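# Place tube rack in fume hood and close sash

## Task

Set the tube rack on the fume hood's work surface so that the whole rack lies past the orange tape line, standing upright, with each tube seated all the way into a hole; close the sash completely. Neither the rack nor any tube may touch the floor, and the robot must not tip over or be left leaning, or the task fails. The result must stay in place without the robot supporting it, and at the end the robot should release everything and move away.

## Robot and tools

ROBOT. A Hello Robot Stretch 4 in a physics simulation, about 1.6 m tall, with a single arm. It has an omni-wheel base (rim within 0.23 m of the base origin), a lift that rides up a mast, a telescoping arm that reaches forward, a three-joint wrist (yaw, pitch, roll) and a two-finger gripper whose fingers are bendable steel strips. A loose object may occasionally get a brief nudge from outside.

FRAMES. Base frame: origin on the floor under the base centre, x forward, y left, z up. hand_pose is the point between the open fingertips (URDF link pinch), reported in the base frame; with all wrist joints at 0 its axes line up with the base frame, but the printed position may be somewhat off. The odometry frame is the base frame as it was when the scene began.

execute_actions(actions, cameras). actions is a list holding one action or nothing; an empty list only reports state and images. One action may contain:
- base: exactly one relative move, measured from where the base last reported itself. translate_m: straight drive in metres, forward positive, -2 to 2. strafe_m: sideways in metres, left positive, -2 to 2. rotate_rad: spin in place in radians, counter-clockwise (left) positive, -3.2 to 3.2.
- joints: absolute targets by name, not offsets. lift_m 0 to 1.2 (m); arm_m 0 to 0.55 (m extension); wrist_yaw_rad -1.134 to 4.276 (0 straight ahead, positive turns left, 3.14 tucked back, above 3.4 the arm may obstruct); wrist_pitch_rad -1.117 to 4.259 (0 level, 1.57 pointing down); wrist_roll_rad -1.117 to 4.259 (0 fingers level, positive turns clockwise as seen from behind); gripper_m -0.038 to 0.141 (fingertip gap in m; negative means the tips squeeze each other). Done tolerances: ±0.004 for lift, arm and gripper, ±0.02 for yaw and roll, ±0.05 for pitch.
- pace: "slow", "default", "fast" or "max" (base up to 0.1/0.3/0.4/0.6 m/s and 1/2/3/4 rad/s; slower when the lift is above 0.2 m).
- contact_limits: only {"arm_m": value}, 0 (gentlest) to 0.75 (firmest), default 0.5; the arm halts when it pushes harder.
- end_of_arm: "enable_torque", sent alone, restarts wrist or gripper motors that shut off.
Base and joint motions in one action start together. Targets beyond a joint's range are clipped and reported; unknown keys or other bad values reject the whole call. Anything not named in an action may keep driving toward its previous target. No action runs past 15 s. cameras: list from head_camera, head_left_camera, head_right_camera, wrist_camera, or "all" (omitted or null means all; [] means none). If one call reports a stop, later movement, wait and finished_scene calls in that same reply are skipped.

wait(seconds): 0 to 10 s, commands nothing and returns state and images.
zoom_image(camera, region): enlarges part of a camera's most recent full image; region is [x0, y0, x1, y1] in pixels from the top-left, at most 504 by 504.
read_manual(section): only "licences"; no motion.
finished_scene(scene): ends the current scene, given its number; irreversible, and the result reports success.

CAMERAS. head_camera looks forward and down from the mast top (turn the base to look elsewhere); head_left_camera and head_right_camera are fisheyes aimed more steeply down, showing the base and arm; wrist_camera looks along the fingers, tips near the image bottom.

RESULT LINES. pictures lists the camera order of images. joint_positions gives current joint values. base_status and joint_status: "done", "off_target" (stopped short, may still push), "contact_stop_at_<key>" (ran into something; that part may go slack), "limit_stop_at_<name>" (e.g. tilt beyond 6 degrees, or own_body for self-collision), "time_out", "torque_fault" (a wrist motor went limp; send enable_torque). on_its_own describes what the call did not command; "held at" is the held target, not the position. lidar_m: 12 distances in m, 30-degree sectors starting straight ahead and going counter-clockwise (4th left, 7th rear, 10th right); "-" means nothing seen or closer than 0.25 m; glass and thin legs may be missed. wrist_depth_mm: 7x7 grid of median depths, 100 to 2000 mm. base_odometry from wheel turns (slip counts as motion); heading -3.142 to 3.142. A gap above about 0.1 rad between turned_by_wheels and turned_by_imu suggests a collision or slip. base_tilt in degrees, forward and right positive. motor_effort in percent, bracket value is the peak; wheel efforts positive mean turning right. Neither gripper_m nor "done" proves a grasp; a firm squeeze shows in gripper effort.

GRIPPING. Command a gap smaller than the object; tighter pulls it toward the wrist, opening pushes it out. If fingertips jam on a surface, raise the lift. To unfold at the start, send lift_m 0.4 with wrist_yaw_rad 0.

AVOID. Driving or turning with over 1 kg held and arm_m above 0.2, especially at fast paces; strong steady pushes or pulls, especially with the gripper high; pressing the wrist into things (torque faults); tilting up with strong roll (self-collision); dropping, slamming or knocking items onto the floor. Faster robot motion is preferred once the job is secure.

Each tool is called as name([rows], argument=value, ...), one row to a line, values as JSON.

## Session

execute_actions(actions=[])

Scene clock: 0.00 s.
base_odometry: x=+0.000 y=+0.000 heading=+0.000 (m, m, rad; odometry frame)
turned_by_wheels: +0.000 (rad since the last result)
turned_by_imu: +0.000 (rad since the last result)
base_tilt: forward=+0.4 right=+0.4 (deg)
lidar_m: 1.76 1.75 2.43 1.75 1.74 2.87 1.78 1.77 1.40 1.15 1.12 1.25
base_status: not commanded
joint_positions: lift_m=+0.243 arm_m=+0.001 wrist_yaw_rad=+3.210 wrist_pitch_rad=+0.000 wrist_roll_rad=+0.009 gripper_m=+0.057
joint_status: not commanded
motor_effort: lift_m=+19 arm_m=-1 wrist_yaw_rad=+0 wrist_pitch_rad=-9 wrist_roll_rad=-2 gripper_m=-4 wheel_0=+0 wheel_1=+0 wheel_2=+0 (%)
hand_pose: x=-0.1220 y=+0.0675 z=+0.4212 quat_wxyz=(-0.034, +0.000, +0.004, +0.999) (m; base frame)
wrist_depth_mm: - 135 247 - - - - / - 111 135 - - - - / - 111 134 - - - - / - 124 154 - - - - / 136 1863 - - - - - / 226 1756 216 1756 213 1661 1708 / 1042 1098 1025 1098 1060 1118 1138
pictures: head_camera, head_left_camera, head_right_camera, wrist_camera
Images, in order (width x height): head_camera 420x560, head_left_camera 420x672, head_right_camera 420x672, wrist_camera 616x392.

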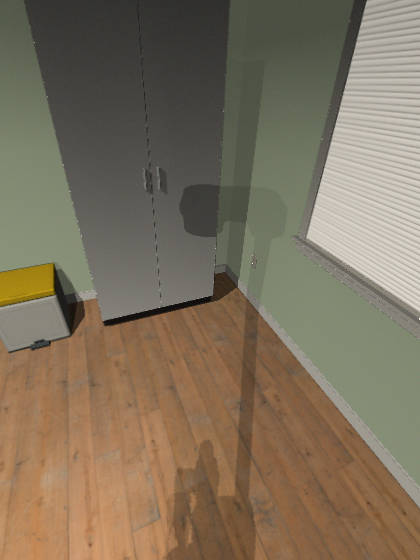

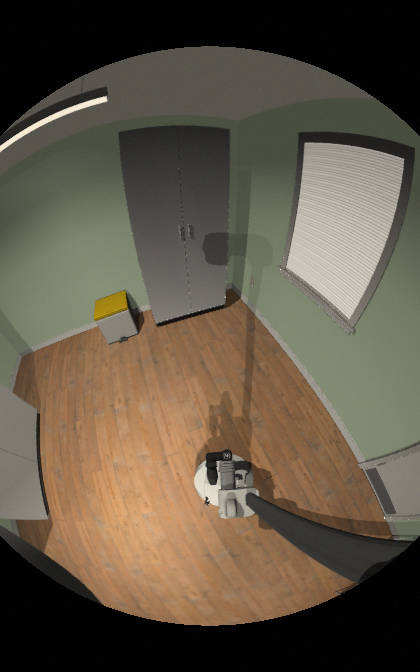

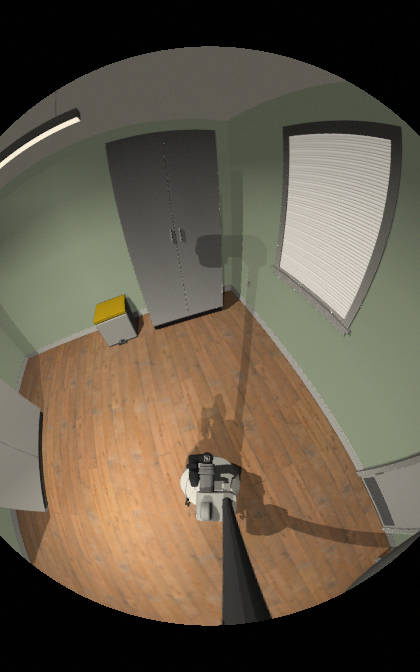

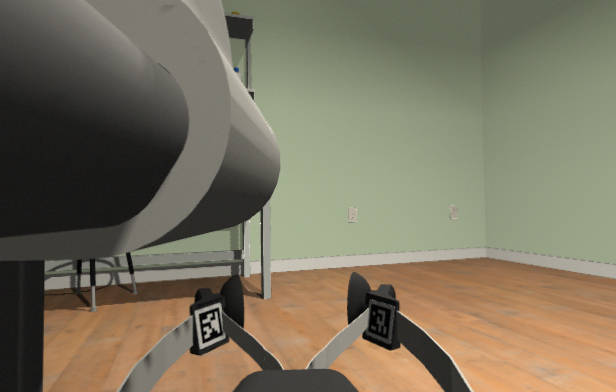

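execute_actions([
  {"base": {"rotate_rad": 2.75}, "joints": {"lift_m": 0.4, "wrist_yaw_rad": 0}, "pace": "fast"},
])

Scene clock: 2.57 s.
base_odometry: x=+0.000 y=+0.000 heading=+2.750 (m, m, rad; odometry frame)
turned_by_wheels: +2.750 (rad since the last result)
turned_by_imu: +2.702 (rad since the last result)
base_tilt: forward=+0.4 right=+0.2 (deg)
lidar_m: 2.93 1.77 1.79 1.31 1.16 1.17 1.34 1.74 1.81 2.00 1.73 1.75
base_status: done
joint_positions: lift_m=+0.400 arm_m=+0.001 wrist_yaw_rad=+0.000 wrist_pitch_rad=+0.001 wrist_roll_rad=+0.009 gripper_m=+0.057
joint_status: all done
motor_effort: lift_m=+20(21) arm_m=-1(1) wrist_yaw_rad=-1(7) wrist_pitch_rad=-9(9) wrist_roll_rad=-2(2) gripper_m=-4(4) wheel_0=-1(14) wheel_1=+0(8) wheel_2=+0(11) (%)
hand_pose: x=+0.4603 y=-0.0873 z=+0.5780 quat_wxyz=(+1.000, +0.004, +0.000, +0.000) (m; base frame)
wrist_depth_mm: - - - - - - - / - - - - - - 1983 / - - - - - - 1983 / - - - - - - 1921 / - - - - - - 1921 / - - 216 - 212 - 1983 / 1576 1430 1336 1366 1397 1499 1464
pictures: head_camera, head_left_camera, head_right_camera, wrist_camera
Images, in order (width x height): head_camera 420x560, head_left_camera 420x672, head_right_camera 420x672, wrist_camera 616x392.

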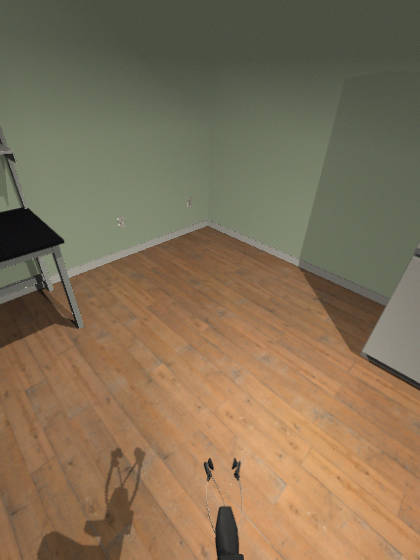

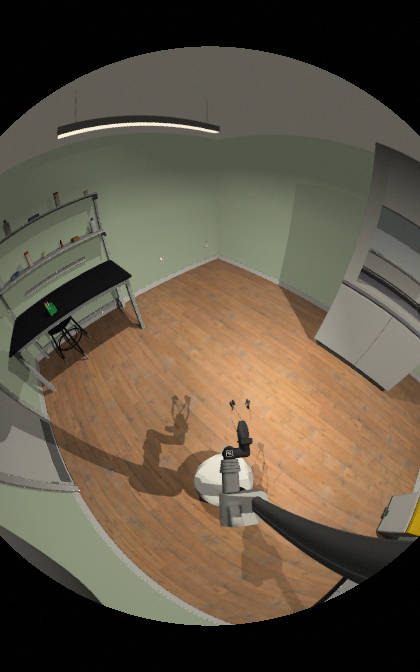

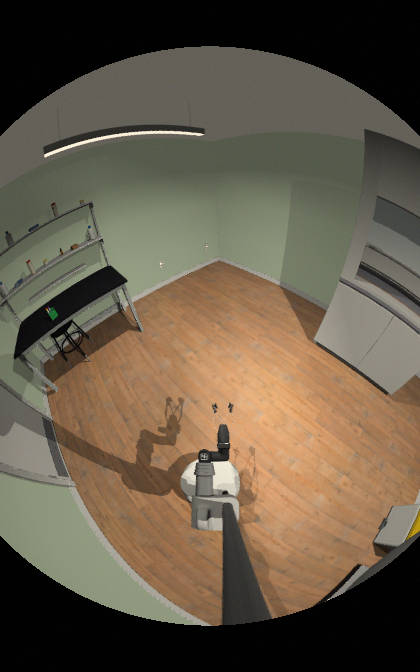

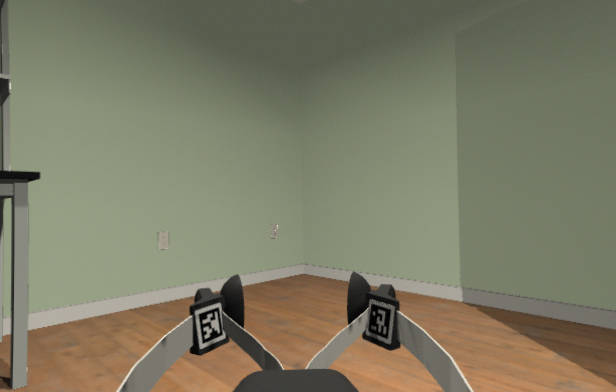

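zoom_image(camera="head_right_camera", region=[310, 170, 420, 400])

zoom_image(camera="head_left_camera", region=[10, 270, 110, 360])

Region (310, 170, 420, 400) of head_right_camera's 420x672 image, scaled by 2.191, with more detail than that image has; it fills the left 241 columns of this view, and the rest is white.

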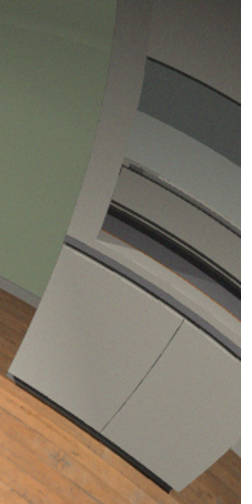

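Region (10, 270, 110, 360) of head_left_camera's 420x672 image, scaled by 5.040, with more detail than that image has; it fills the top 454 rows of this view, and the rest is white.

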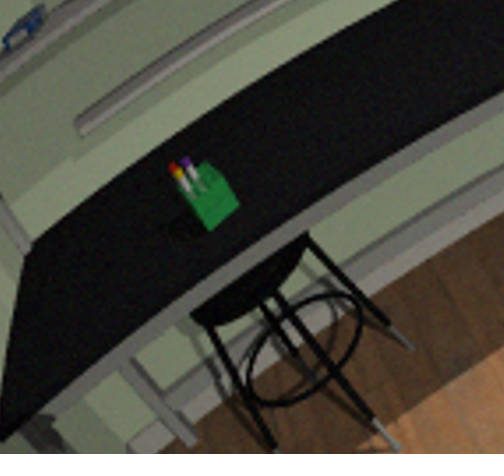

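execute_actions([
  {"base": {"rotate_rad": 1.02}, "pace": "fast"},
], cameras=["head_camera", "wrist_camera"])

Scene clock: 4.20 s.
base_odometry: x=+0.000 y=+0.000 heading=-2.513 (m, m, rad; odometry frame)
turned_by_wheels: +1.020 (rad since the last result)
turned_by_imu: +1.002 (rad since the last result)
base_tilt: forward=+0.4 right=+0.4 (deg)
lidar_m: 1.77 1.32 1.16 1.15 1.33 1.73 1.76 2.02 1.74 1.75 2.94 1.76
base_status: done
joint_positions: lift_m=+0.400 arm_m=+0.001 wrist_yaw_rad=+0.000 wrist_pitch_rad=+0.001 wrist_roll_rad=+0.009 gripper_m=+0.057
joint_status: not commanded
motor_effort: lift_m=+19(20) arm_m=-1(0) wrist_yaw_rad=+0(2) wrist_pitch_rad=-9(9) wrist_roll_rad=-1(1) gripper_m=-5(4) wheel_0=-1(7) wheel_1=-1(10) wheel_2=-1(12) (%)
hand_pose: x=+0.4603 y=-0.0874 z=+0.5780 quat_wxyz=(+1.000, +0.004, +0.000, +0.000) (m; base frame)
wrist_depth_mm: 1281 1756 - - - - - / 1308 1708 - - - - - / 1308 1756 - - - - - / 1281 1708 - 1863 - - - / 1281 1708 - - - - - / 1255 1708 216 - 213 - - / 1281 1430 1366 1464 1430 1430 1464
pictures: head_camera, wrist_camera
Images, in order (width x height): head_camera 420x560, wrist_camera 616x392.

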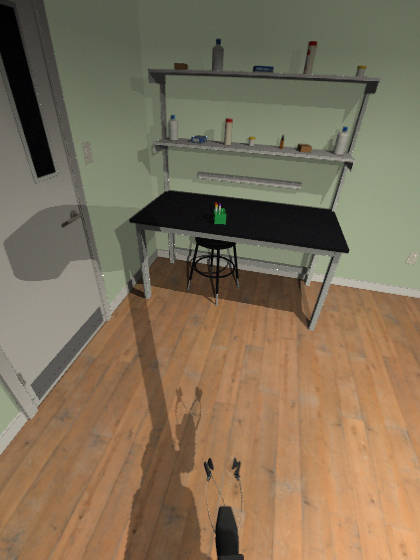

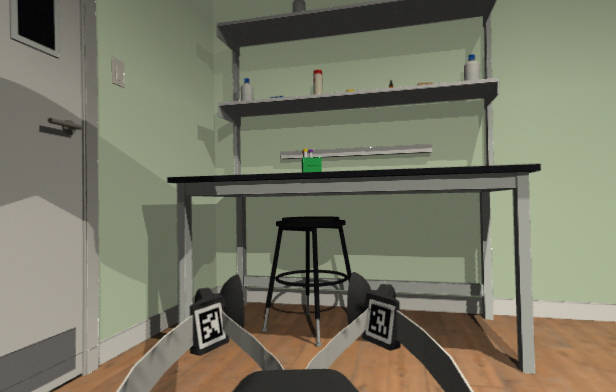

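zoom_image(camera="head_camera", region=[195, 190, 245, 235])

Region (195, 190, 245, 235) of head_camera's 420x560 image, scaled by 10.080, with more detail than that image has; it fills the top 454 rows of this view, and the rest is white.

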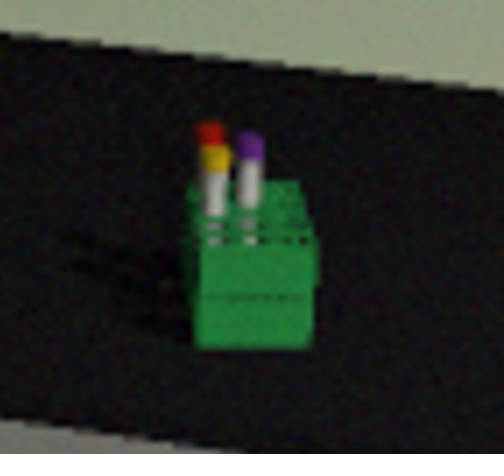

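execute_actions([
  {"base": {"translate_m": 1.15}, "joints": {"lift_m": 0.69, "gripper_m": 0.141}, "pace": "max"},
], cameras=["head_camera", "wrist_camera"])

Scene clock: 8.00 s.
base_odometry: x=-0.931 y=-0.676 heading=-2.513 (m, m, rad; odometry frame)
turned_by_wheels: +0.000 (rad since the last result)
turned_by_imu: -0.004 (rad since the last result)
base_tilt: forward=+0.4 right=+0.3 (deg)
lidar_m: 0.67 0.75 0.80 0.84 1.00 1.72 2.87 2.34 2.25 2.89 0.79 0.66
base_status: done
joint_positions: lift_m=+0.690 arm_m=+0.001 wrist_yaw_rad=+0.000 wrist_pitch_rad=+0.000 wrist_roll_rad=+0.009 gripper_m=+0.141
joint_status: all done
motor_effort: lift_m=+19(23) arm_m=-1(1) wrist_yaw_rad=-1(0) wrist_pitch_rad=-8(10) wrist_roll_rad=-2(2) gripper_m=-2(3) wheel_0=-1(10) wheel_1=-1(6) wheel_2=+3(18) (%)
hand_pose: x=+0.4603 y=-0.0874 z=+0.8681 quat_wxyz=(+1.000, +0.004, +0.000, +0.000) (m; base frame)
wrist_depth_mm: 1008 1336 1281 1229 1182 1118 1060 / 991 1255 1138 1025 976 991 917 / 1008 1229 1308 1229 1160 1098 1060 / 976 1255 1255 1229 1138 1098 1060 / 991 1205 1255 1025 1138 1098 1042 / 621 208 597 544 544 521 564 / 564 521 492 151 413 394 379
pictures: head_camera, wrist_camera
Images, in order (width x height): head_camera 420x560, wrist_camera 616x392.

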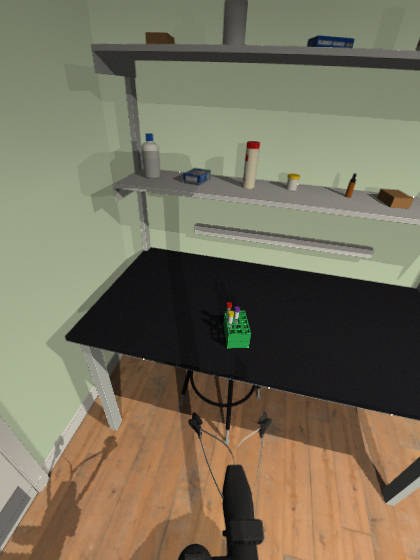

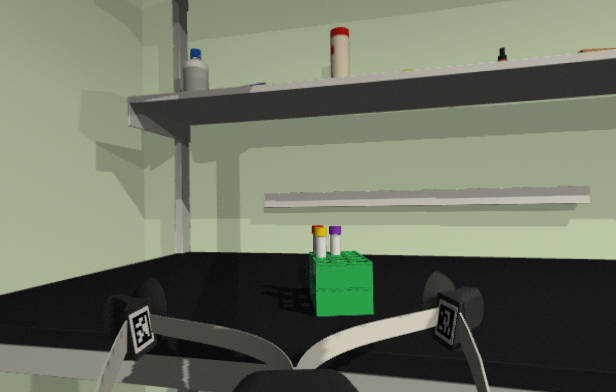

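zoom_image(camera="head_camera", region=[205, 295, 270, 355])

zoom_image(camera="wrist_camera", region=[280, 210, 410, 330])

Region (205, 295, 270, 355) of head_camera's 420x560 image, scaled by 7.754, with more detail than that image has; it fills the top 465 rows of this view, and the rest is white.

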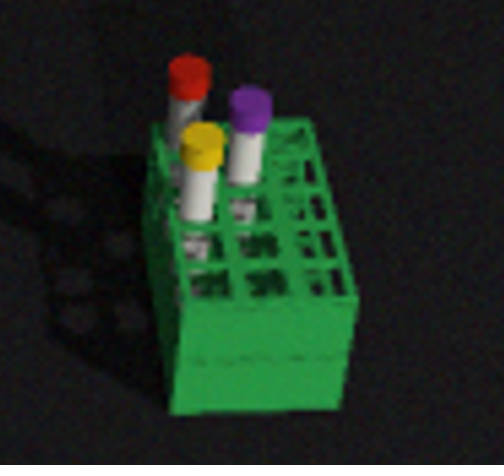

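Region (280, 210, 410, 330) of wrist_camera's 616x392 image, scaled by 3.877; it fills the top 465 rows of this view, and the rest is white.

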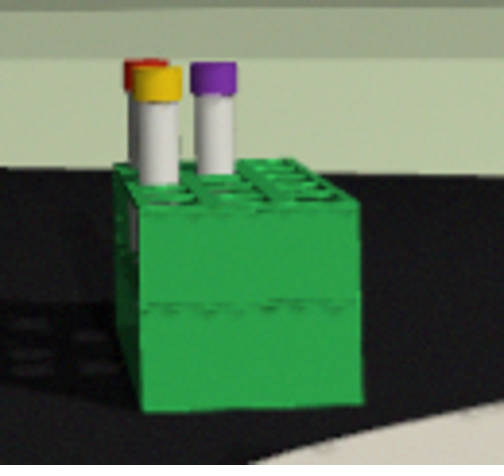

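execute_actions([
  {"base": {"strafe_m": -0.068}, "joints": {"lift_m": 0.656, "arm_m": 0.3}, "pace": "fast"},
], cameras=["wrist_camera"])

Scene clock: 10.20 s.
base_odometry: x=-0.970 y=-0.621 heading=-2.513 (m, m, rad; odometry frame)
turned_by_wheels: +0.000 (rad since the last result)
turned_by_imu: +0.001 (rad since the last result)
base_tilt: forward=+0.3 right=+0.3 (deg)
lidar_m: 0.66 0.71 0.88 0.89 1.06 1.78 2.88 2.31 2.22 2.83 0.76 0.63
base_status: done
joint_positions: lift_m=+0.656 arm_m=+0.299 wrist_yaw_rad=+0.000 wrist_pitch_rad=+0.000 wrist_roll_rad=+0.009 gripper_m=+0.141
joint_status: all done
motor_effort: lift_m=+17(20) arm_m=+6(3) wrist_yaw_rad=-1(2) wrist_pitch_rad=-9(9) wrist_roll_rad=-2(1) gripper_m=-2(1) wheel_0=+1(12) wheel_1=+2(10) wheel_2=+0(4) (%)
hand_pose: x=+0.7583 y=-0.0874 z=+0.8343 quat_wxyz=(+1.000, +0.004, +0.000, +0.000) (m; base frame)
wrist_depth_mm: 891 759 676 668 683 691 707 / 891 917 946 904 866 842 788 / 976 1008 976 931 878 831 798 / 976 1025 976 904 854 820 778 / 931 1008 960 327 866 820 768 / 484 208 418 246 373 407 442 / 312 285 267 151 279 277 296
pictures: wrist_camera
Images, in order (width x height): wrist_camera 616x392.

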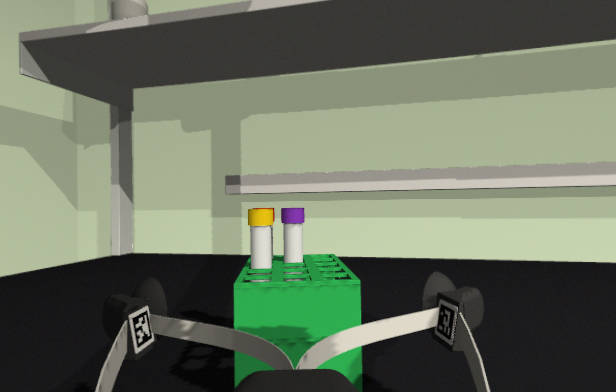

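execute_actions([
  {"joints": {"arm_m": 0.372, "lift_m": 0.658, "gripper_m": 0.015}, "pace": "fast"},
], cameras=["head_camera", "wrist_camera"])

Scene clock: 12.63 s.
base_odometry: x=-0.970 y=-0.621 heading=-2.513 (m, m, rad; odometry frame)
turned_by_wheels: +0.000 (rad since the last result)
turned_by_imu: +0.001 (rad since the last result)
base_tilt: forward=+0.4 right=+0.3 (deg)
lidar_m: 0.67 0.75 0.87 0.89 1.09 1.83 2.88 2.31 2.20 2.81 0.74 0.64
base_status: not commanded
joint_positions: lift_m=+0.658 arm_m=+0.371 wrist_yaw_rad=+0.000 wrist_pitch_rad=+0.001 wrist_roll_rad=+0.009 gripper_m=+0.016
joint_status: all done
motor_effort: lift_m=+20(19) arm_m=+6(14) wrist_yaw_rad=-1(0) wrist_pitch_rad=-10(10) wrist_roll_rad=-1(2) gripper_m=-31(30) wheel_0=+1(1) wheel_1=+2(2) wheel_2=+0(0) (%)
hand_pose: x=+0.8303 y=-0.0874 z=+0.8359 quat_wxyz=(+1.000, +0.004, +0.000, +0.000) (m; base frame)
wrist_depth_mm: 661 661 661 676 676 691 707 / 866 904 904 842 809 768 732 / 960 946 891 842 820 778 732 / 946 946 904 798 788 759 715 / 917 917 831 788 809 750 723 / 484 477 200 189 191 452 452 / 312 174 165 167 173 164 300
pictures: head_camera, wrist_camera
Images, in order (width x height): head_camera 420x560, wrist_camera 616x392.

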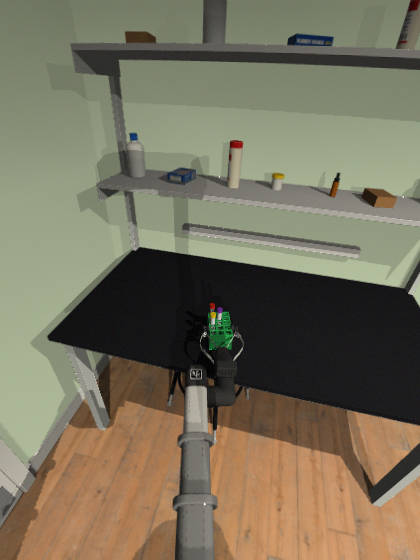

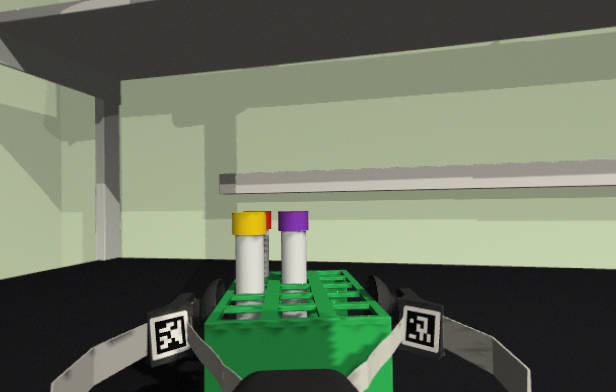

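execute_actions([
  {"joints": {"lift_m": 0.69}, "pace": "slow"},
], cameras=["wrist_camera"])

Scene clock: 13.77 s.
base_odometry: x=-0.970 y=-0.621 heading=-2.513 (m, m, rad; odometry frame)
turned_by_wheels: +0.000 (rad since the last result)
turned_by_imu: +0.000 (rad since the last result)
base_tilt: forward=+0.4 right=+0.2 (deg)
lidar_m: 0.64 0.76 0.89 0.89 1.08 1.83 2.88 2.29 2.19 2.82 0.73 0.64
base_status: not commanded
joint_positions: lift_m=+0.690 arm_m=+0.371 wrist_yaw_rad=+0.000 wrist_pitch_rad=+0.001 wrist_roll_rad=+0.009 gripper_m=+0.016
joint_status: all done
motor_effort: lift_m=+21(24) arm_m=+6(6) wrist_yaw_rad=-1(1) wrist_pitch_rad=-12(12) wrist_roll_rad=-2(2) gripper_m=-32(31) wheel_0=+1(1) wheel_1=+2(2) wheel_2=+0(0) (%)
hand_pose: x=+0.8303 y=-0.0874 z=+0.8676 quat_wxyz=(+1.000, +0.004, +0.001, +0.000) (m; base frame)
wrist_depth_mm: 683 640 603 609 609 621 634 / 788 891 891 831 809 768 732 / 946 946 904 842 809 768 741 / 960 931 891 831 798 750 723 / 946 946 891 831 798 759 732 / 603 591 194 190 193 554 554 / 392 174 165 167 173 164 373
pictures: wrist_camera
Images, in order (width x height): wrist_camera 616x392.

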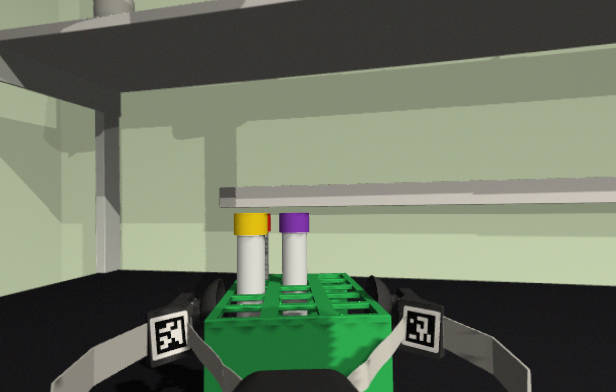

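execute_actions([
  {"base": {"rotate_rad": -1.12}, "joints": {"arm_m": 0.0, "lift_m": 0.70}},
], cameras=["head_right_camera", "wrist_camera"])

Scene clock: 16.83 s.
base_odometry: x=-0.970 y=-0.621 heading=+2.651 (m, m, rad; odometry frame)
turned_by_wheels: -1.119 (rad since the last result)
turned_by_imu: -1.098 (rad since the last result)
base_tilt: forward=+0.3 right=+0.3 (deg)
lidar_m: 0.42 0.65 0.64 0.73 0.89 0.89 1.02 1.69 2.85 2.42 2.20 2.83
base_status: done
joint_positions: lift_m=+0.700 arm_m=+0.002 wrist_yaw_rad=+0.000 wrist_pitch_rad=+0.002 wrist_roll_rad=+0.009 gripper_m=+0.016
joint_status: all done
motor_effort: lift_m=+20(22) arm_m=-6(9) wrist_yaw_rad=+0(3) wrist_pitch_rad=-14(13) wrist_roll_rad=-2(2) gripper_m=-31(31) wheel_0=+2(7) wheel_1=+3(9) wheel_2=+2(13) (%)
hand_pose: x=+0.4613 y=-0.0875 z=+0.8775 quat_wxyz=(+1.000, +0.004, +0.001, +0.000) (m; base frame)
wrist_depth_mm: 1138 1336 1661 - - - - / 1008 1397 1618 - - - - / 1138 1366 1661 - - - - / 1160 1336 1661 - - - - / 1138 1308 1537 1808 - - - / 647 634 195 189 192 - - / 488 174 165 167 173 164 -
pictures: head_right_camera, wrist_camera
Images, in order (width x height): head_right_camera 420x672, wrist_camera 616x392.

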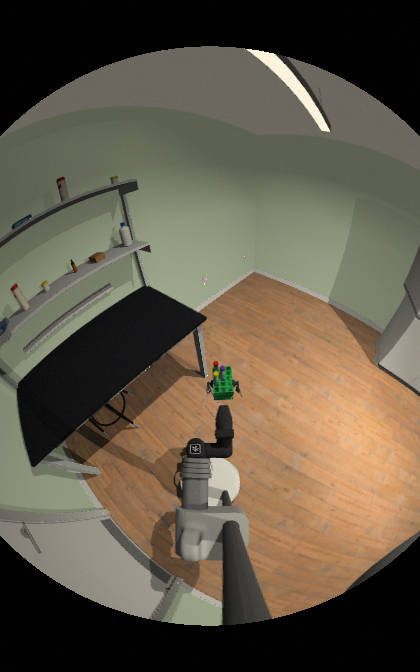

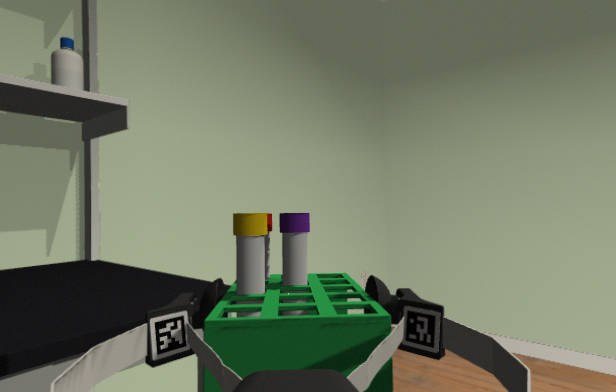

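execute_actions([
  {"base": {"strafe_m": -2.0}, "joints": {"lift_m": 0.88}, "pace": "fast"},
], cameras=["head_right_camera", "wrist_camera"])

Scene clock: 23.13 s.
base_odometry: x=-0.027 y=+1.143 heading=+2.651 (m, m, rad; odometry frame)
turned_by_wheels: +0.000 (rad since the last result)
turned_by_imu: +0.001 (rad since the last result)
base_tilt: forward=+0.4 right=+0.3 (deg)
lidar_m: 0.40 2.76 2.24 2.42 2.24 2.18 1.68 1.39 1.81 0.80 0.68 0.41
base_status: done
joint_positions: lift_m=+0.880 arm_m=+0.002 wrist_yaw_rad=+0.000 wrist_pitch_rad=+0.002 wrist_roll_rad=+0.009 gripper_m=+0.016
joint_status: all done
motor_effort: lift_m=+20(24) arm_m=-6(6) wrist_yaw_rad=-1(0) wrist_pitch_rad=-13(13) wrist_roll_rad=-2(2) gripper_m=-32(31) wheel_0=+0(12) wheel_1=+2(11) wheel_2=+0(6) (%)
hand_pose: x=+0.4613 y=-0.0874 z=+1.0576 quat_wxyz=(+1.000, +0.004, +0.001, +0.000) (m; base frame)
wrist_depth_mm: - - - 591 778 1025 878 / - - - 591 621 530 854 / - - - 591 759 1008 891 / - - - 591 750 991 891 / - - - 564 759 991 904 / - - 195 189 192 535 661 / - 170 165 167 174 163 375
pictures: head_right_camera, wrist_camera
Images, in order (width x height): head_right_camera 420x672, wrist_camera 616x392.

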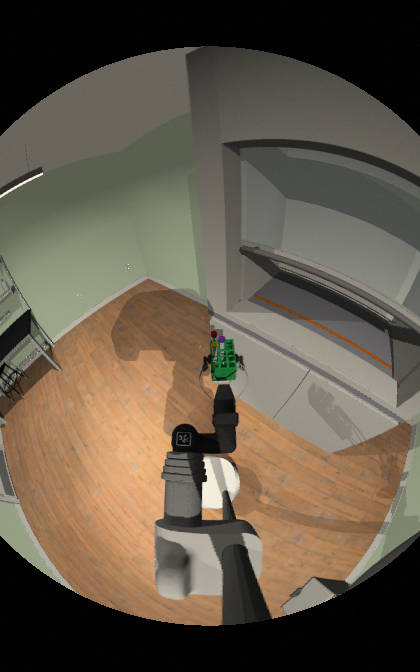

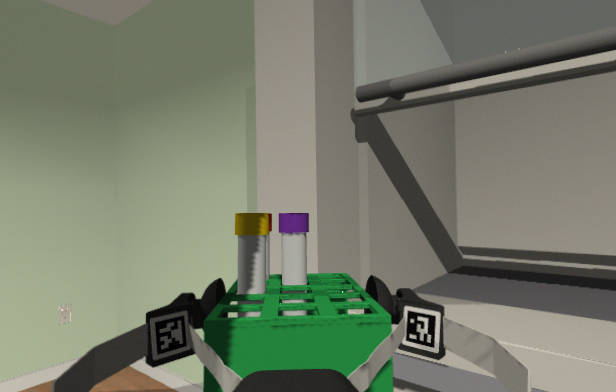

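execute_actions([
  {"base": {"rotate_rad": -0.69}},
], cameras=["head_camera", "head_right_camera", "wrist_camera"])

Scene clock: 24.70 s.
base_odometry: x=-0.027 y=+1.143 heading=+1.961 (m, m, rad; odometry frame)
turned_by_wheels: -0.689 (rad since the last result)
turned_by_imu: -0.677 (rad since the last result)
base_tilt: forward=+0.4 right=+0.3 (deg)
lidar_m: 0.42 0.72 2.27 2.25 2.28 2.29 2.22 1.90 1.40 1.41 0.99 0.43
base_status: done
joint_positions: lift_m=+0.880 arm_m=+0.002 wrist_yaw_rad=+0.000 wrist_pitch_rad=+0.002 wrist_roll_rad=+0.009 gripper_m=+0.016
joint_status: not commanded
motor_effort: lift_m=+20(20) arm_m=-6(6) wrist_yaw_rad=+1(2) wrist_pitch_rad=-13(12) wrist_roll_rad=-2(2) gripper_m=-32(32) wheel_0=+3(5) wheel_1=+2(9) wheel_2=+2(7) (%)
hand_pose: x=+0.4613 y=-0.0875 z=+1.0576 quat_wxyz=(+1.000, +0.004, +0.001, +0.000) (m; base frame)
wrist_depth_mm: 768 1098 1098 1098 1098 931 640 / 559 559 564 564 569 574 580 / 750 1078 1078 1098 1098 917 654 / 741 1078 1078 1078 1098 931 661 / 741 1060 1078 1078 1098 946 654 / 569 554 195 190 191 525 525 / 436 174 165 166 174 164 449
pictures: head_camera, head_right_camera, wrist_camera
Images, in order (width x height): head_camera 420x560, head_right_camera 420x672, wrist_camera 616x392.

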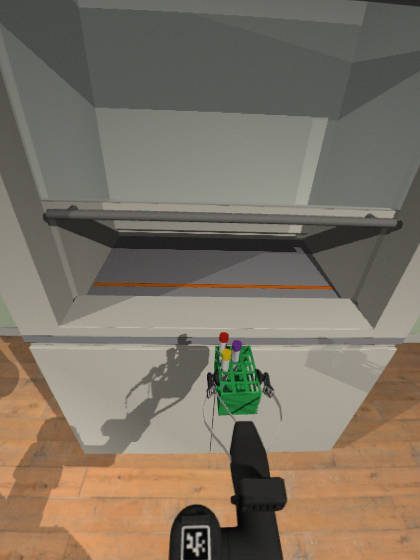

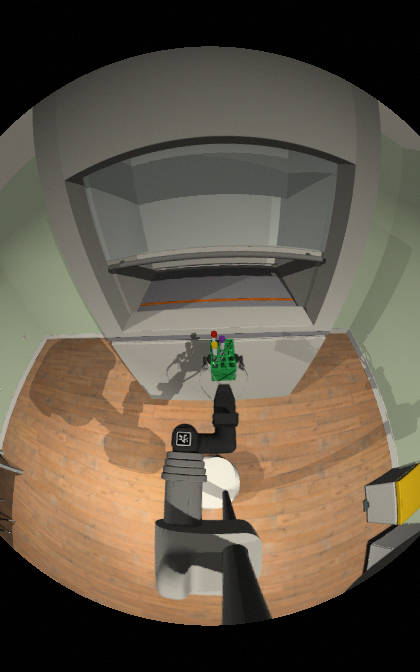

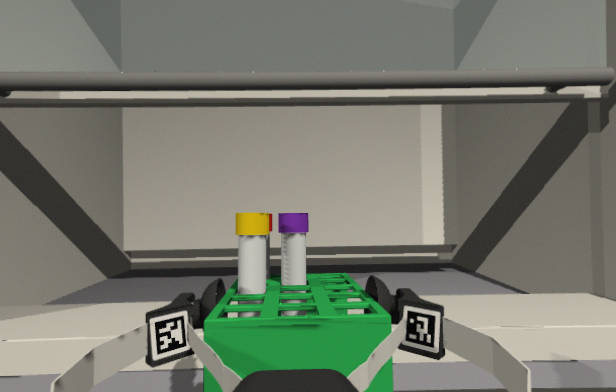

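execute_actions([
  {"base": {"translate_m": 0.3}, "joints": {"lift_m": 0.9, "arm_m": 0.44}},
], cameras=["head_camera", "head_right_camera", "wrist_camera"])

Scene clock: 27.80 s.
base_odometry: x=-0.142 y=+1.420 heading=+1.962 (m, m, rad; odometry frame)
turned_by_wheels: +0.000 (rad since the last result)
turned_by_imu: +0.000 (rad since the last result)
base_tilt: forward=+0.5 right=+0.4 (deg)
lidar_m: 0.35 0.39 0.55 2.92 2.34 2.63 2.53 1.91 1.53 1.80 0.54 0.38
base_status: done
joint_positions: lift_m=+0.900 arm_m=+0.439 wrist_yaw_rad=+0.000 wrist_pitch_rad=+0.002 wrist_roll_rad=+0.009 gripper_m=+0.016
joint_status: all done
motor_effort: lift_m=+21(21) arm_m=+6(6) wrist_yaw_rad=-1(1) wrist_pitch_rad=-12(12) wrist_roll_rad=-2(2) gripper_m=-31(32) wheel_0=+1(8) wheel_1=+2(8) wheel_2=-1(13) (%)
hand_pose: x=+0.8983 y=-0.0874 z=+1.0775 quat_wxyz=(+1.000, +0.004, +0.001, +0.000) (m; base frame)
wrist_depth_mm: 355 357 359 359 364 366 368 / 355 357 357 359 362 368 368 / 353 359 357 359 362 364 366 / 353 355 355 359 362 362 366 / 353 355 357 355 362 362 366 / 351 351 195 190 192 362 364 / 349 174 165 167 173 164 410
pictures: head_camera, head_right_camera, wrist_camera
Images, in order (width x height): head_camera 420x560, head_right_camera 420x672, wrist_camera 616x392.

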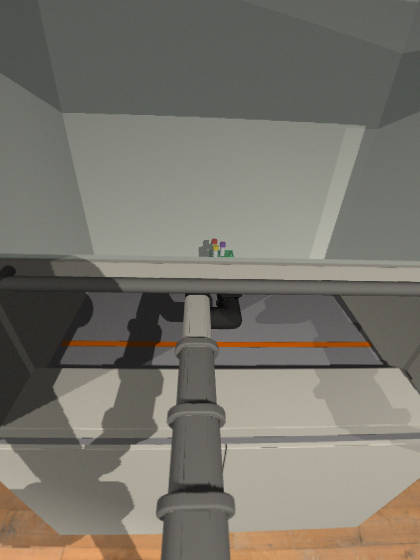

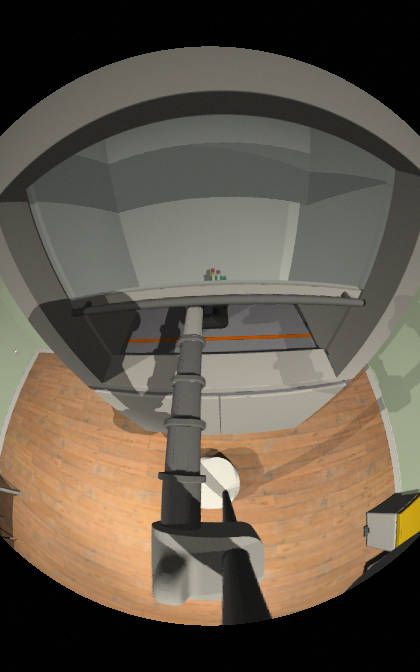

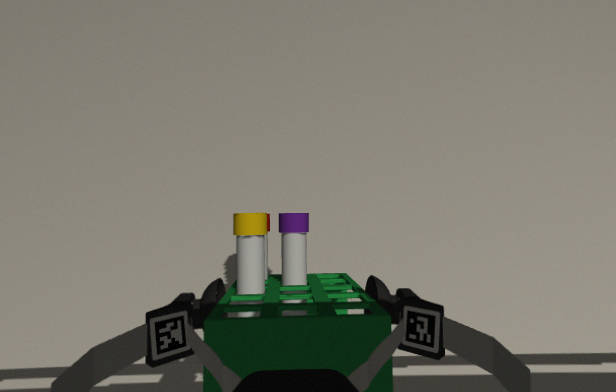

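execute_actions([
  {"joints": {"lift_m": 0.832, "arm_m": 0.455}, "pace": "slow"},
], cameras=["head_camera", "wrist_camera"])

Scene clock: 29.43 s.
base_odometry: x=-0.142 y=+1.420 heading=+1.962 (m, m, rad; odometry frame)
turned_by_wheels: +0.000 (rad since the last result)
turned_by_imu: +0.001 (rad since the last result)
base_tilt: forward=+0.4 right=+0.3 (deg)
lidar_m: 0.34 0.39 0.57 2.93 2.31 2.65 2.53 1.88 1.53 1.80 0.54 0.38
base_status: not commanded
joint_positions: lift_m=+0.832 arm_m=+0.454 wrist_yaw_rad=+0.000 wrist_pitch_rad=+0.002 wrist_roll_rad=+0.009 gripper_m=+0.016
joint_status: all done
motor_effort: lift_m=+17(22) arm_m=+6(9) wrist_yaw_rad=-1(1) wrist_pitch_rad=-13(13) wrist_roll_rad=-2(2) gripper_m=-31(32) wheel_0=+1(1) wheel_1=+2(2) wheel_2=-1(1) (%)
hand_pose: x=+0.9133 y=-0.0874 z=+1.0099 quat_wxyz=(+1.000, +0.004, +0.001, +0.000) (m; base frame)
wrist_depth_mm: 340 342 343 347 349 349 353 / 340 343 343 343 347 349 349 / 340 342 343 345 347 351 353 / 338 342 342 343 345 349 349 / 336 338 342 342 345 345 351 / 382 384 194 190 193 394 394 / 343 174 164 167 173 164 325
pictures: head_camera, wrist_camera
Images, in order (width x height): head_camera 420x560, wrist_camera 616x392.

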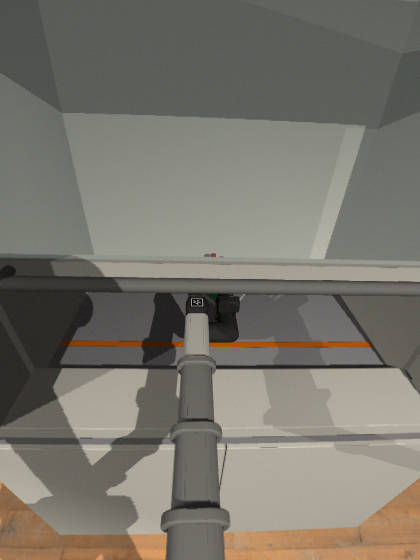

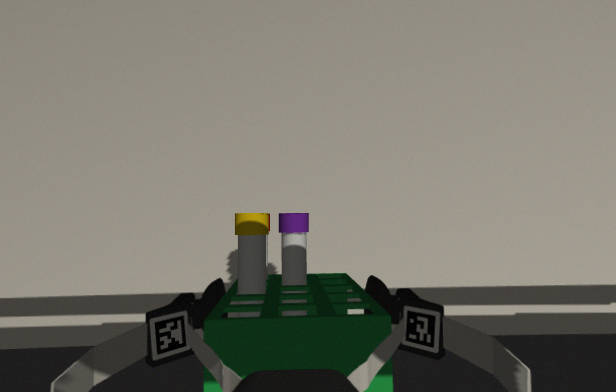

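execute_actions([
  {"joints": {"lift_m": 0.8185}, "pace": "slow"},
], cameras=["wrist_camera"])

Scene clock: 30.30 s.
base_odometry: x=-0.142 y=+1.420 heading=+1.962 (m, m, rad; odometry frame)
turned_by_wheels: +0.000 (rad since the last result)
turned_by_imu: +0.000 (rad since the last result)
base_tilt: forward=+0.5 right=+0.4 (deg)
lidar_m: 0.36 0.40 0.54 2.93 2.33 2.64 2.53 1.94 1.52 1.82 0.53 0.38
base_status: not commanded
joint_positions: lift_m=+0.819 arm_m=+0.454 wrist_yaw_rad=+0.000 wrist_pitch_rad=+0.000 wrist_roll_rad=+0.009 gripper_m=+0.016
joint_status: all done
motor_effort: lift_m=+16(16) arm_m=+6(6) wrist_yaw_rad=-1(1) wrist_pitch_rad=-7(13) wrist_roll_rad=-2(1) gripper_m=-31(31) wheel_0=+1(1) wheel_1=+2(2) wheel_2=-2(1) (%)
hand_pose: x=+0.9133 y=-0.0874 z=+0.9970 quat_wxyz=(+1.000, +0.004, +0.000, +0.000) (m; base frame)
wrist_depth_mm: 342 343 345 345 349 349 351 / 342 340 342 345 347 349 353 / 340 342 342 345 345 349 351 / 340 343 342 343 345 349 351 / 340 340 342 342 345 347 349 / 384 384 200 190 192 392 397 / 315 173 165 167 173 163 298
pictures: wrist_camera
Images, in order (width x height): wrist_camera 616x392.

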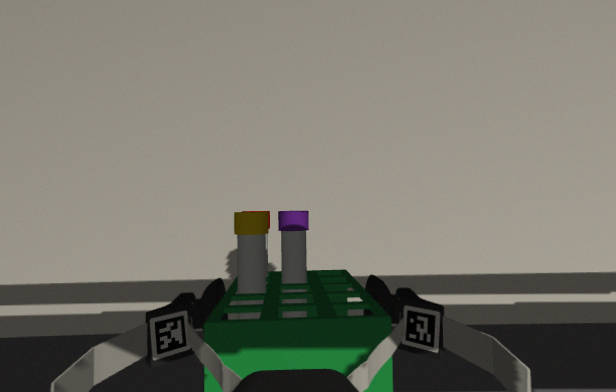

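execute_actions([
  {"joints": {"gripper_m": 0.105}},
], cameras=["wrist_camera"])

Scene clock: 32.10 s.
base_odometry: x=-0.142 y=+1.420 heading=+1.962 (m, m, rad; odometry frame)
turned_by_wheels: +0.000 (rad since the last result)
turned_by_imu: +0.001 (rad since the last result)
base_tilt: forward=+0.4 right=+0.3 (deg)
lidar_m: 0.35 0.38 0.55 2.92 2.33 2.62 2.54 1.90 1.51 1.80 0.56 0.38
base_status: not commanded
joint_positions: lift_m=+0.819 arm_m=+0.454 wrist_yaw_rad=+0.000 wrist_pitch_rad=+0.000 wrist_roll_rad=+0.009 gripper_m=+0.105
joint_status: all done
motor_effort: lift_m=+16(16) arm_m=+6(6) wrist_yaw_rad=+0(0) wrist_pitch_rad=-8(9) wrist_roll_rad=-2(2) gripper_m=-3(31) wheel_0=+1(1) wheel_1=+2(2) wheel_2=-1(1) (%)
hand_pose: x=+0.9133 y=-0.0875 z=+0.9969 quat_wxyz=(+1.000, +0.004, +0.000, +0.000) (m; base frame)
wrist_depth_mm: 342 343 345 345 349 353 353 / 340 342 345 345 347 347 351 / 338 342 343 345 349 347 351 / 342 340 343 345 345 347 351 / 336 340 343 343 347 347 351 / 384 382 211 188 196 394 397 / 312 272 184 154 279 279 297
pictures: wrist_camera
Images, in order (width x height): wrist_camera 616x392.

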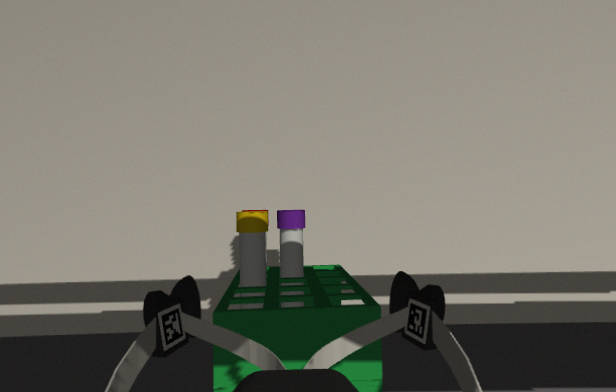

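execute_actions([
  {"joints": {"lift_m": 0.885, "arm_m": 0.405}, "pace": "fast"},
], cameras=["wrist_camera"])

execute_actions([
  {"joints": {"arm_m": 0.09, "wrist_yaw_rad": 1.75, "wrist_pitch_rad": -0.19, "gripper_m": 0.0}, "pace": "fast"},
], cameras=["head_camera", "wrist_camera"])

Scene clock: 34.30 s.
base_odometry: x=-0.142 y=+1.420 heading=+1.962 (m, m, rad; odometry frame)
turned_by_wheels: +0.000 (rad since the last result)
turned_by_imu: +0.001 (rad since the last result)
base_tilt: forward=+0.4 right=+0.4 (deg)
lidar_m: 0.35 0.39 0.52 2.92 2.35 2.61 2.53 1.92 1.51 1.81 0.55 0.38
base_status: not commanded
joint_positions: lift_m=+0.885 arm_m=+0.406 wrist_yaw_rad=+0.000 wrist_pitch_rad=+0.000 wrist_roll_rad=+0.009 gripper_m=+0.105
joint_status: all done
motor_effort: lift_m=+20(20) arm_m=-6(9) wrist_yaw_rad=+0(2) wrist_pitch_rad=-9(9) wrist_roll_rad=-2(2) gripper_m=-3(2) wheel_0=+1(1) wheel_1=+2(2) wheel_2=-1(1) (%)
hand_pose: x=+0.8655 y=-0.0875 z=+1.0630 quat_wxyz=(+1.000, +0.004, +0.000, +0.000) (m; base frame)
wrist_depth_mm: 389 389 392 397 397 399 402 / 384 392 392 394 397 397 397 / 387 389 389 392 397 399 399 / 384 387 392 392 394 394 399 / 382 387 389 392 392 397 397 / 382 387 384 389 203 394 394 / 427 410 415 154 427 421 442
pictures: wrist_camera
Images, in order (width x height): wrist_camera 616x392.

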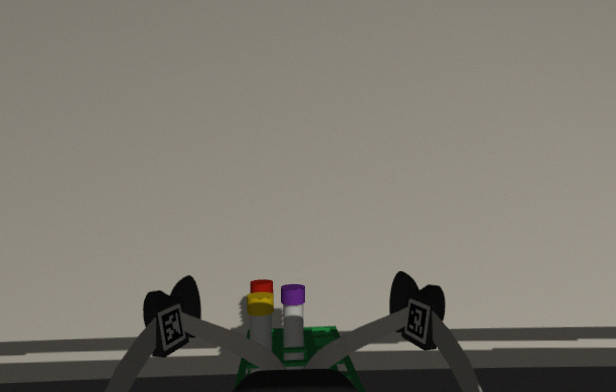

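Scene clock: 36.17 s.
base_odometry: x=-0.142 y=+1.420 heading=+1.962 (m, m, rad; odometry frame)
turned_by_wheels: +0.000 (rad since the last result)
turned_by_imu: +0.001 (rad since the last result)
base_tilt: forward=+0.3 right=+0.3 (deg)
lidar_m: 0.35 0.39 0.53 2.92 2.33 2.63 2.52 1.90 1.54 1.80 0.51 0.37
base_status: not commanded
joint_positions: lift_m=+0.885 arm_m=+0.091 wrist_yaw_rad=+1.750 wrist_pitch_rad=-0.187 wrist_roll_rad=+0.009 gripper_m=+0.000
joint_status: all done
motor_effort: lift_m=+20(20) arm_m=-6(2) wrist_yaw_rad=+0(4) wrist_pitch_rad=-9(13) wrist_roll_rad=-2(1) gripper_m=-7(8) wheel_0=+1(1) wheel_1=+2(2) wheel_2=-1(1) (%)
hand_pose: x=+0.2975 y=+0.2945 z=+1.1169 quat_wxyz=(+0.638, +0.075, -0.057, +0.764) (m; base frame)
wrist_depth_mm: - - - - 418 366 240 / - - - - 449 353 312 / - - - - - 343 342 / - - - - - 330 330 / - - - - - 324 320 / - - - 203 - 315 310 / - - - 188 178 306 301
pictures: head_camera, wrist_camera
Images, in order (width x height): head_camera 420x560, wrist_camera 616x392.

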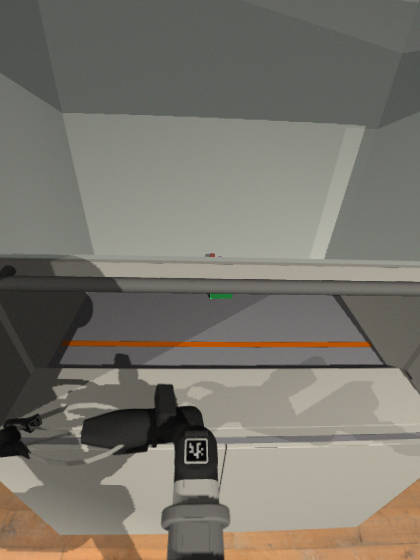

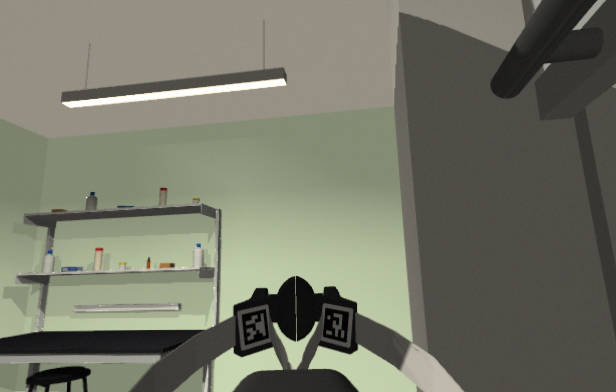

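execute_actions([
  {"joints": {"lift_m": 1.18}, "pace": "fast"},
], cameras=[])

execute_actions([
  {"joints": {"arm_m": 0.207}, "contact_limits": {"arm_m": 0.2}},
], cameras=["head_left_camera", "wrist_camera"])

execute_actions([
  {"joints": {"lift_m": 1.152}, "pace": "slow"},
], cameras=["head_camera", "head_left_camera"])

Scene clock: 38.43 s.
base_odometry: x=-0.142 y=+1.420 heading=+1.962 (m, m, rad; odometry frame)
turned_by_wheels: +0.000 (rad since the last result)
turned_by_imu: +0.001 (rad since the last result)
base_tilt: forward=+0.4 right=+0.3 (deg)
lidar_m: 0.34 0.36 0.57 2.94 2.32 2.65 2.54 1.89 1.50 1.81 0.55 0.36
base_status: not commanded
joint_positions: lift_m=+1.180 arm_m=+0.091 wrist_yaw_rad=+1.750 wrist_pitch_rad=-0.187 wrist_roll_rad=+0.009 gripper_m=+0.000
joint_status: all done
motor_effort: lift_m=+20(22) arm_m=-6(6) wrist_yaw_rad=+0(1) wrist_pitch_rad=-10(10) wrist_roll_rad=-2(1) gripper_m=-7(8) wheel_0=+1(1) wheel_1=+2(2) wheel_2=-1(1) (%)
hand_pose: x=+0.2975 y=+0.2945 z=+1.4118 quat_wxyz=(+0.638, +0.075, -0.057, +0.764) (m; base frame)
wrist_depth_mm: 1537 1537 1537 1537 418 364 359 / 1921 1983 - - 455 353 349 / - - - - - 343 338 / - - - - - 334 330 / - - - - - 325 324 / - - - 203 - 317 310 / - - - 189 178 306 301
pictures: none
No camera images: the call's "cameras" was empty. Leave "cameras" out to get every camera's image.

Scene clock: 39.80 s.
base_odometry: x=-0.142 y=+1.420 heading=+1.962 (m, m, rad; odometry frame)
turned_by_wheels: +0.000 (rad since the last result)
turned_by_imu: +0.001 (rad since the last result)
base_tilt: forward=+0.4 right=+0.4 (deg)
lidar_m: 0.35 0.38 0.55 2.93 2.33 2.64 2.53 1.88 1.52 1.81 0.55 0.39
base_status: not commanded
joint_positions: lift_m=+1.180 arm_m=+0.206 wrist_yaw_rad=+1.750 wrist_pitch_rad=-0.187 wrist_roll_rad=+0.009 gripper_m=+0.000
joint_status: all done
motor_effort: lift_m=+20(21) arm_m=+6(8) wrist_yaw_rad=+0(0) wrist_pitch_rad=-10(9) wrist_roll_rad=-2(2) gripper_m=-8(6) wheel_0=+1(1) wheel_1=+2(2) wheel_2=-1(1) (%)
contact_limits: arm_m 0.2
hand_pose: x=+0.4123 y=+0.2945 z=+1.4118 quat_wxyz=(+0.638, +0.075, -0.057, +0.764) (m; base frame)
wrist_depth_mm: 1537 1537 1537 394 382 362 347 / 1921 1983 - 379 375 349 338 / - - - 368 362 338 327 / - - - 355 349 329 319 / - - - 347 336 320 312 / - - - 203 329 310 303 / - - - 189 179 301 296
pictures: head_left_camera, wrist_camera
Images, in order (width x height): head_left_camera 420x672, wrist_camera 616x392.

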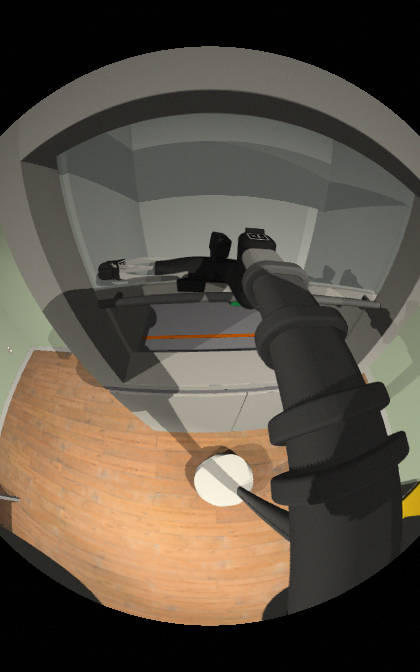

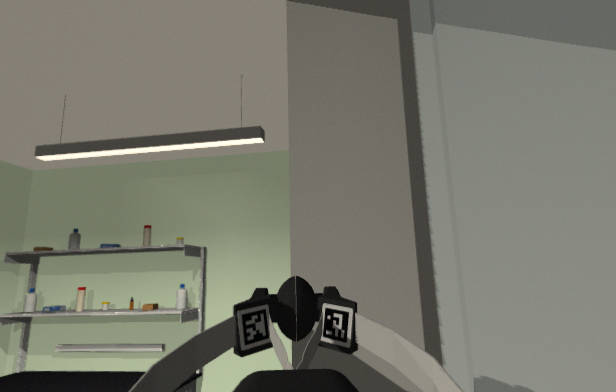

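Scene clock: 40.83 s.
base_odometry: x=-0.142 y=+1.420 heading=+1.962 (m, m, rad; odometry frame)
turned_by_wheels: +0.000 (rad since the last result)
turned_by_imu: +0.000 (rad since the last result)
base_tilt: forward=+0.4 right=+0.3 (deg)
lidar_m: 0.34 0.38 0.54 2.92 2.33 2.62 2.51 1.92 1.48 1.81 0.54 0.40
base_status: not commanded
joint_positions: lift_m=+1.152 arm_m=+0.206 wrist_yaw_rad=+1.750 wrist_pitch_rad=-0.189 wrist_roll_rad=+0.009 gripper_m=+0.000
joint_status: all done
motor_effort: lift_m=+14(20) arm_m=+6(6) wrist_yaw_rad=-1(0) wrist_pitch_rad=-3(9) wrist_roll_rad=-2(2) gripper_m=-7(7) wheel_0=+1(1) wheel_1=+2(2) wheel_2=-1(1) (%)
hand_pose: x=+0.4123 y=+0.2944 z=+1.3850 quat_wxyz=(+0.638, +0.075, -0.057, +0.764) (m; base frame)
wrist_depth_mm: 1576 1576 1576 397 384 359 349 / - - - 384 375 349 338 / - - - 370 362 338 330 / - - - 359 351 330 320 / - - - 349 340 320 312 / - - - 203 325 314 301 / - - - 189 179 303 297
pictures: head_camera, head_left_camera
Images, in order (width x height): head_camera 420x560, head_left_camera 420x672.

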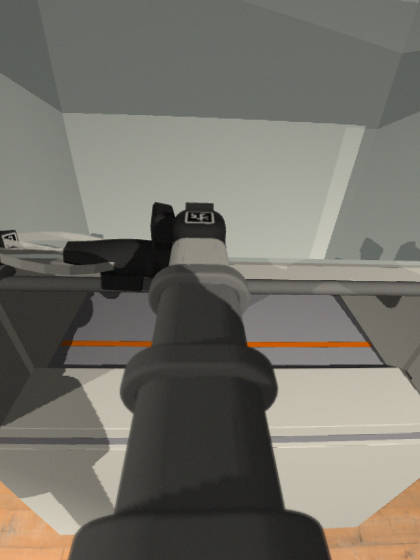

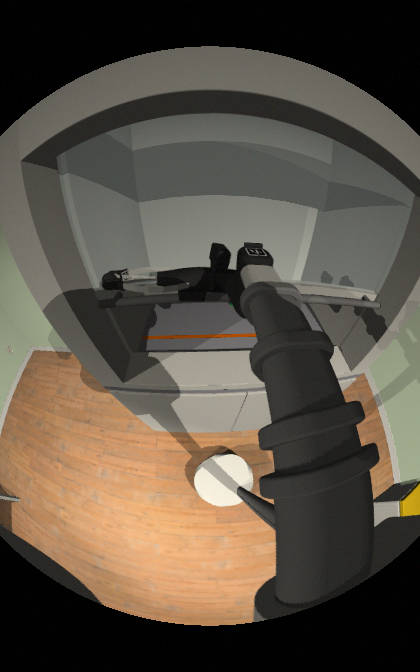

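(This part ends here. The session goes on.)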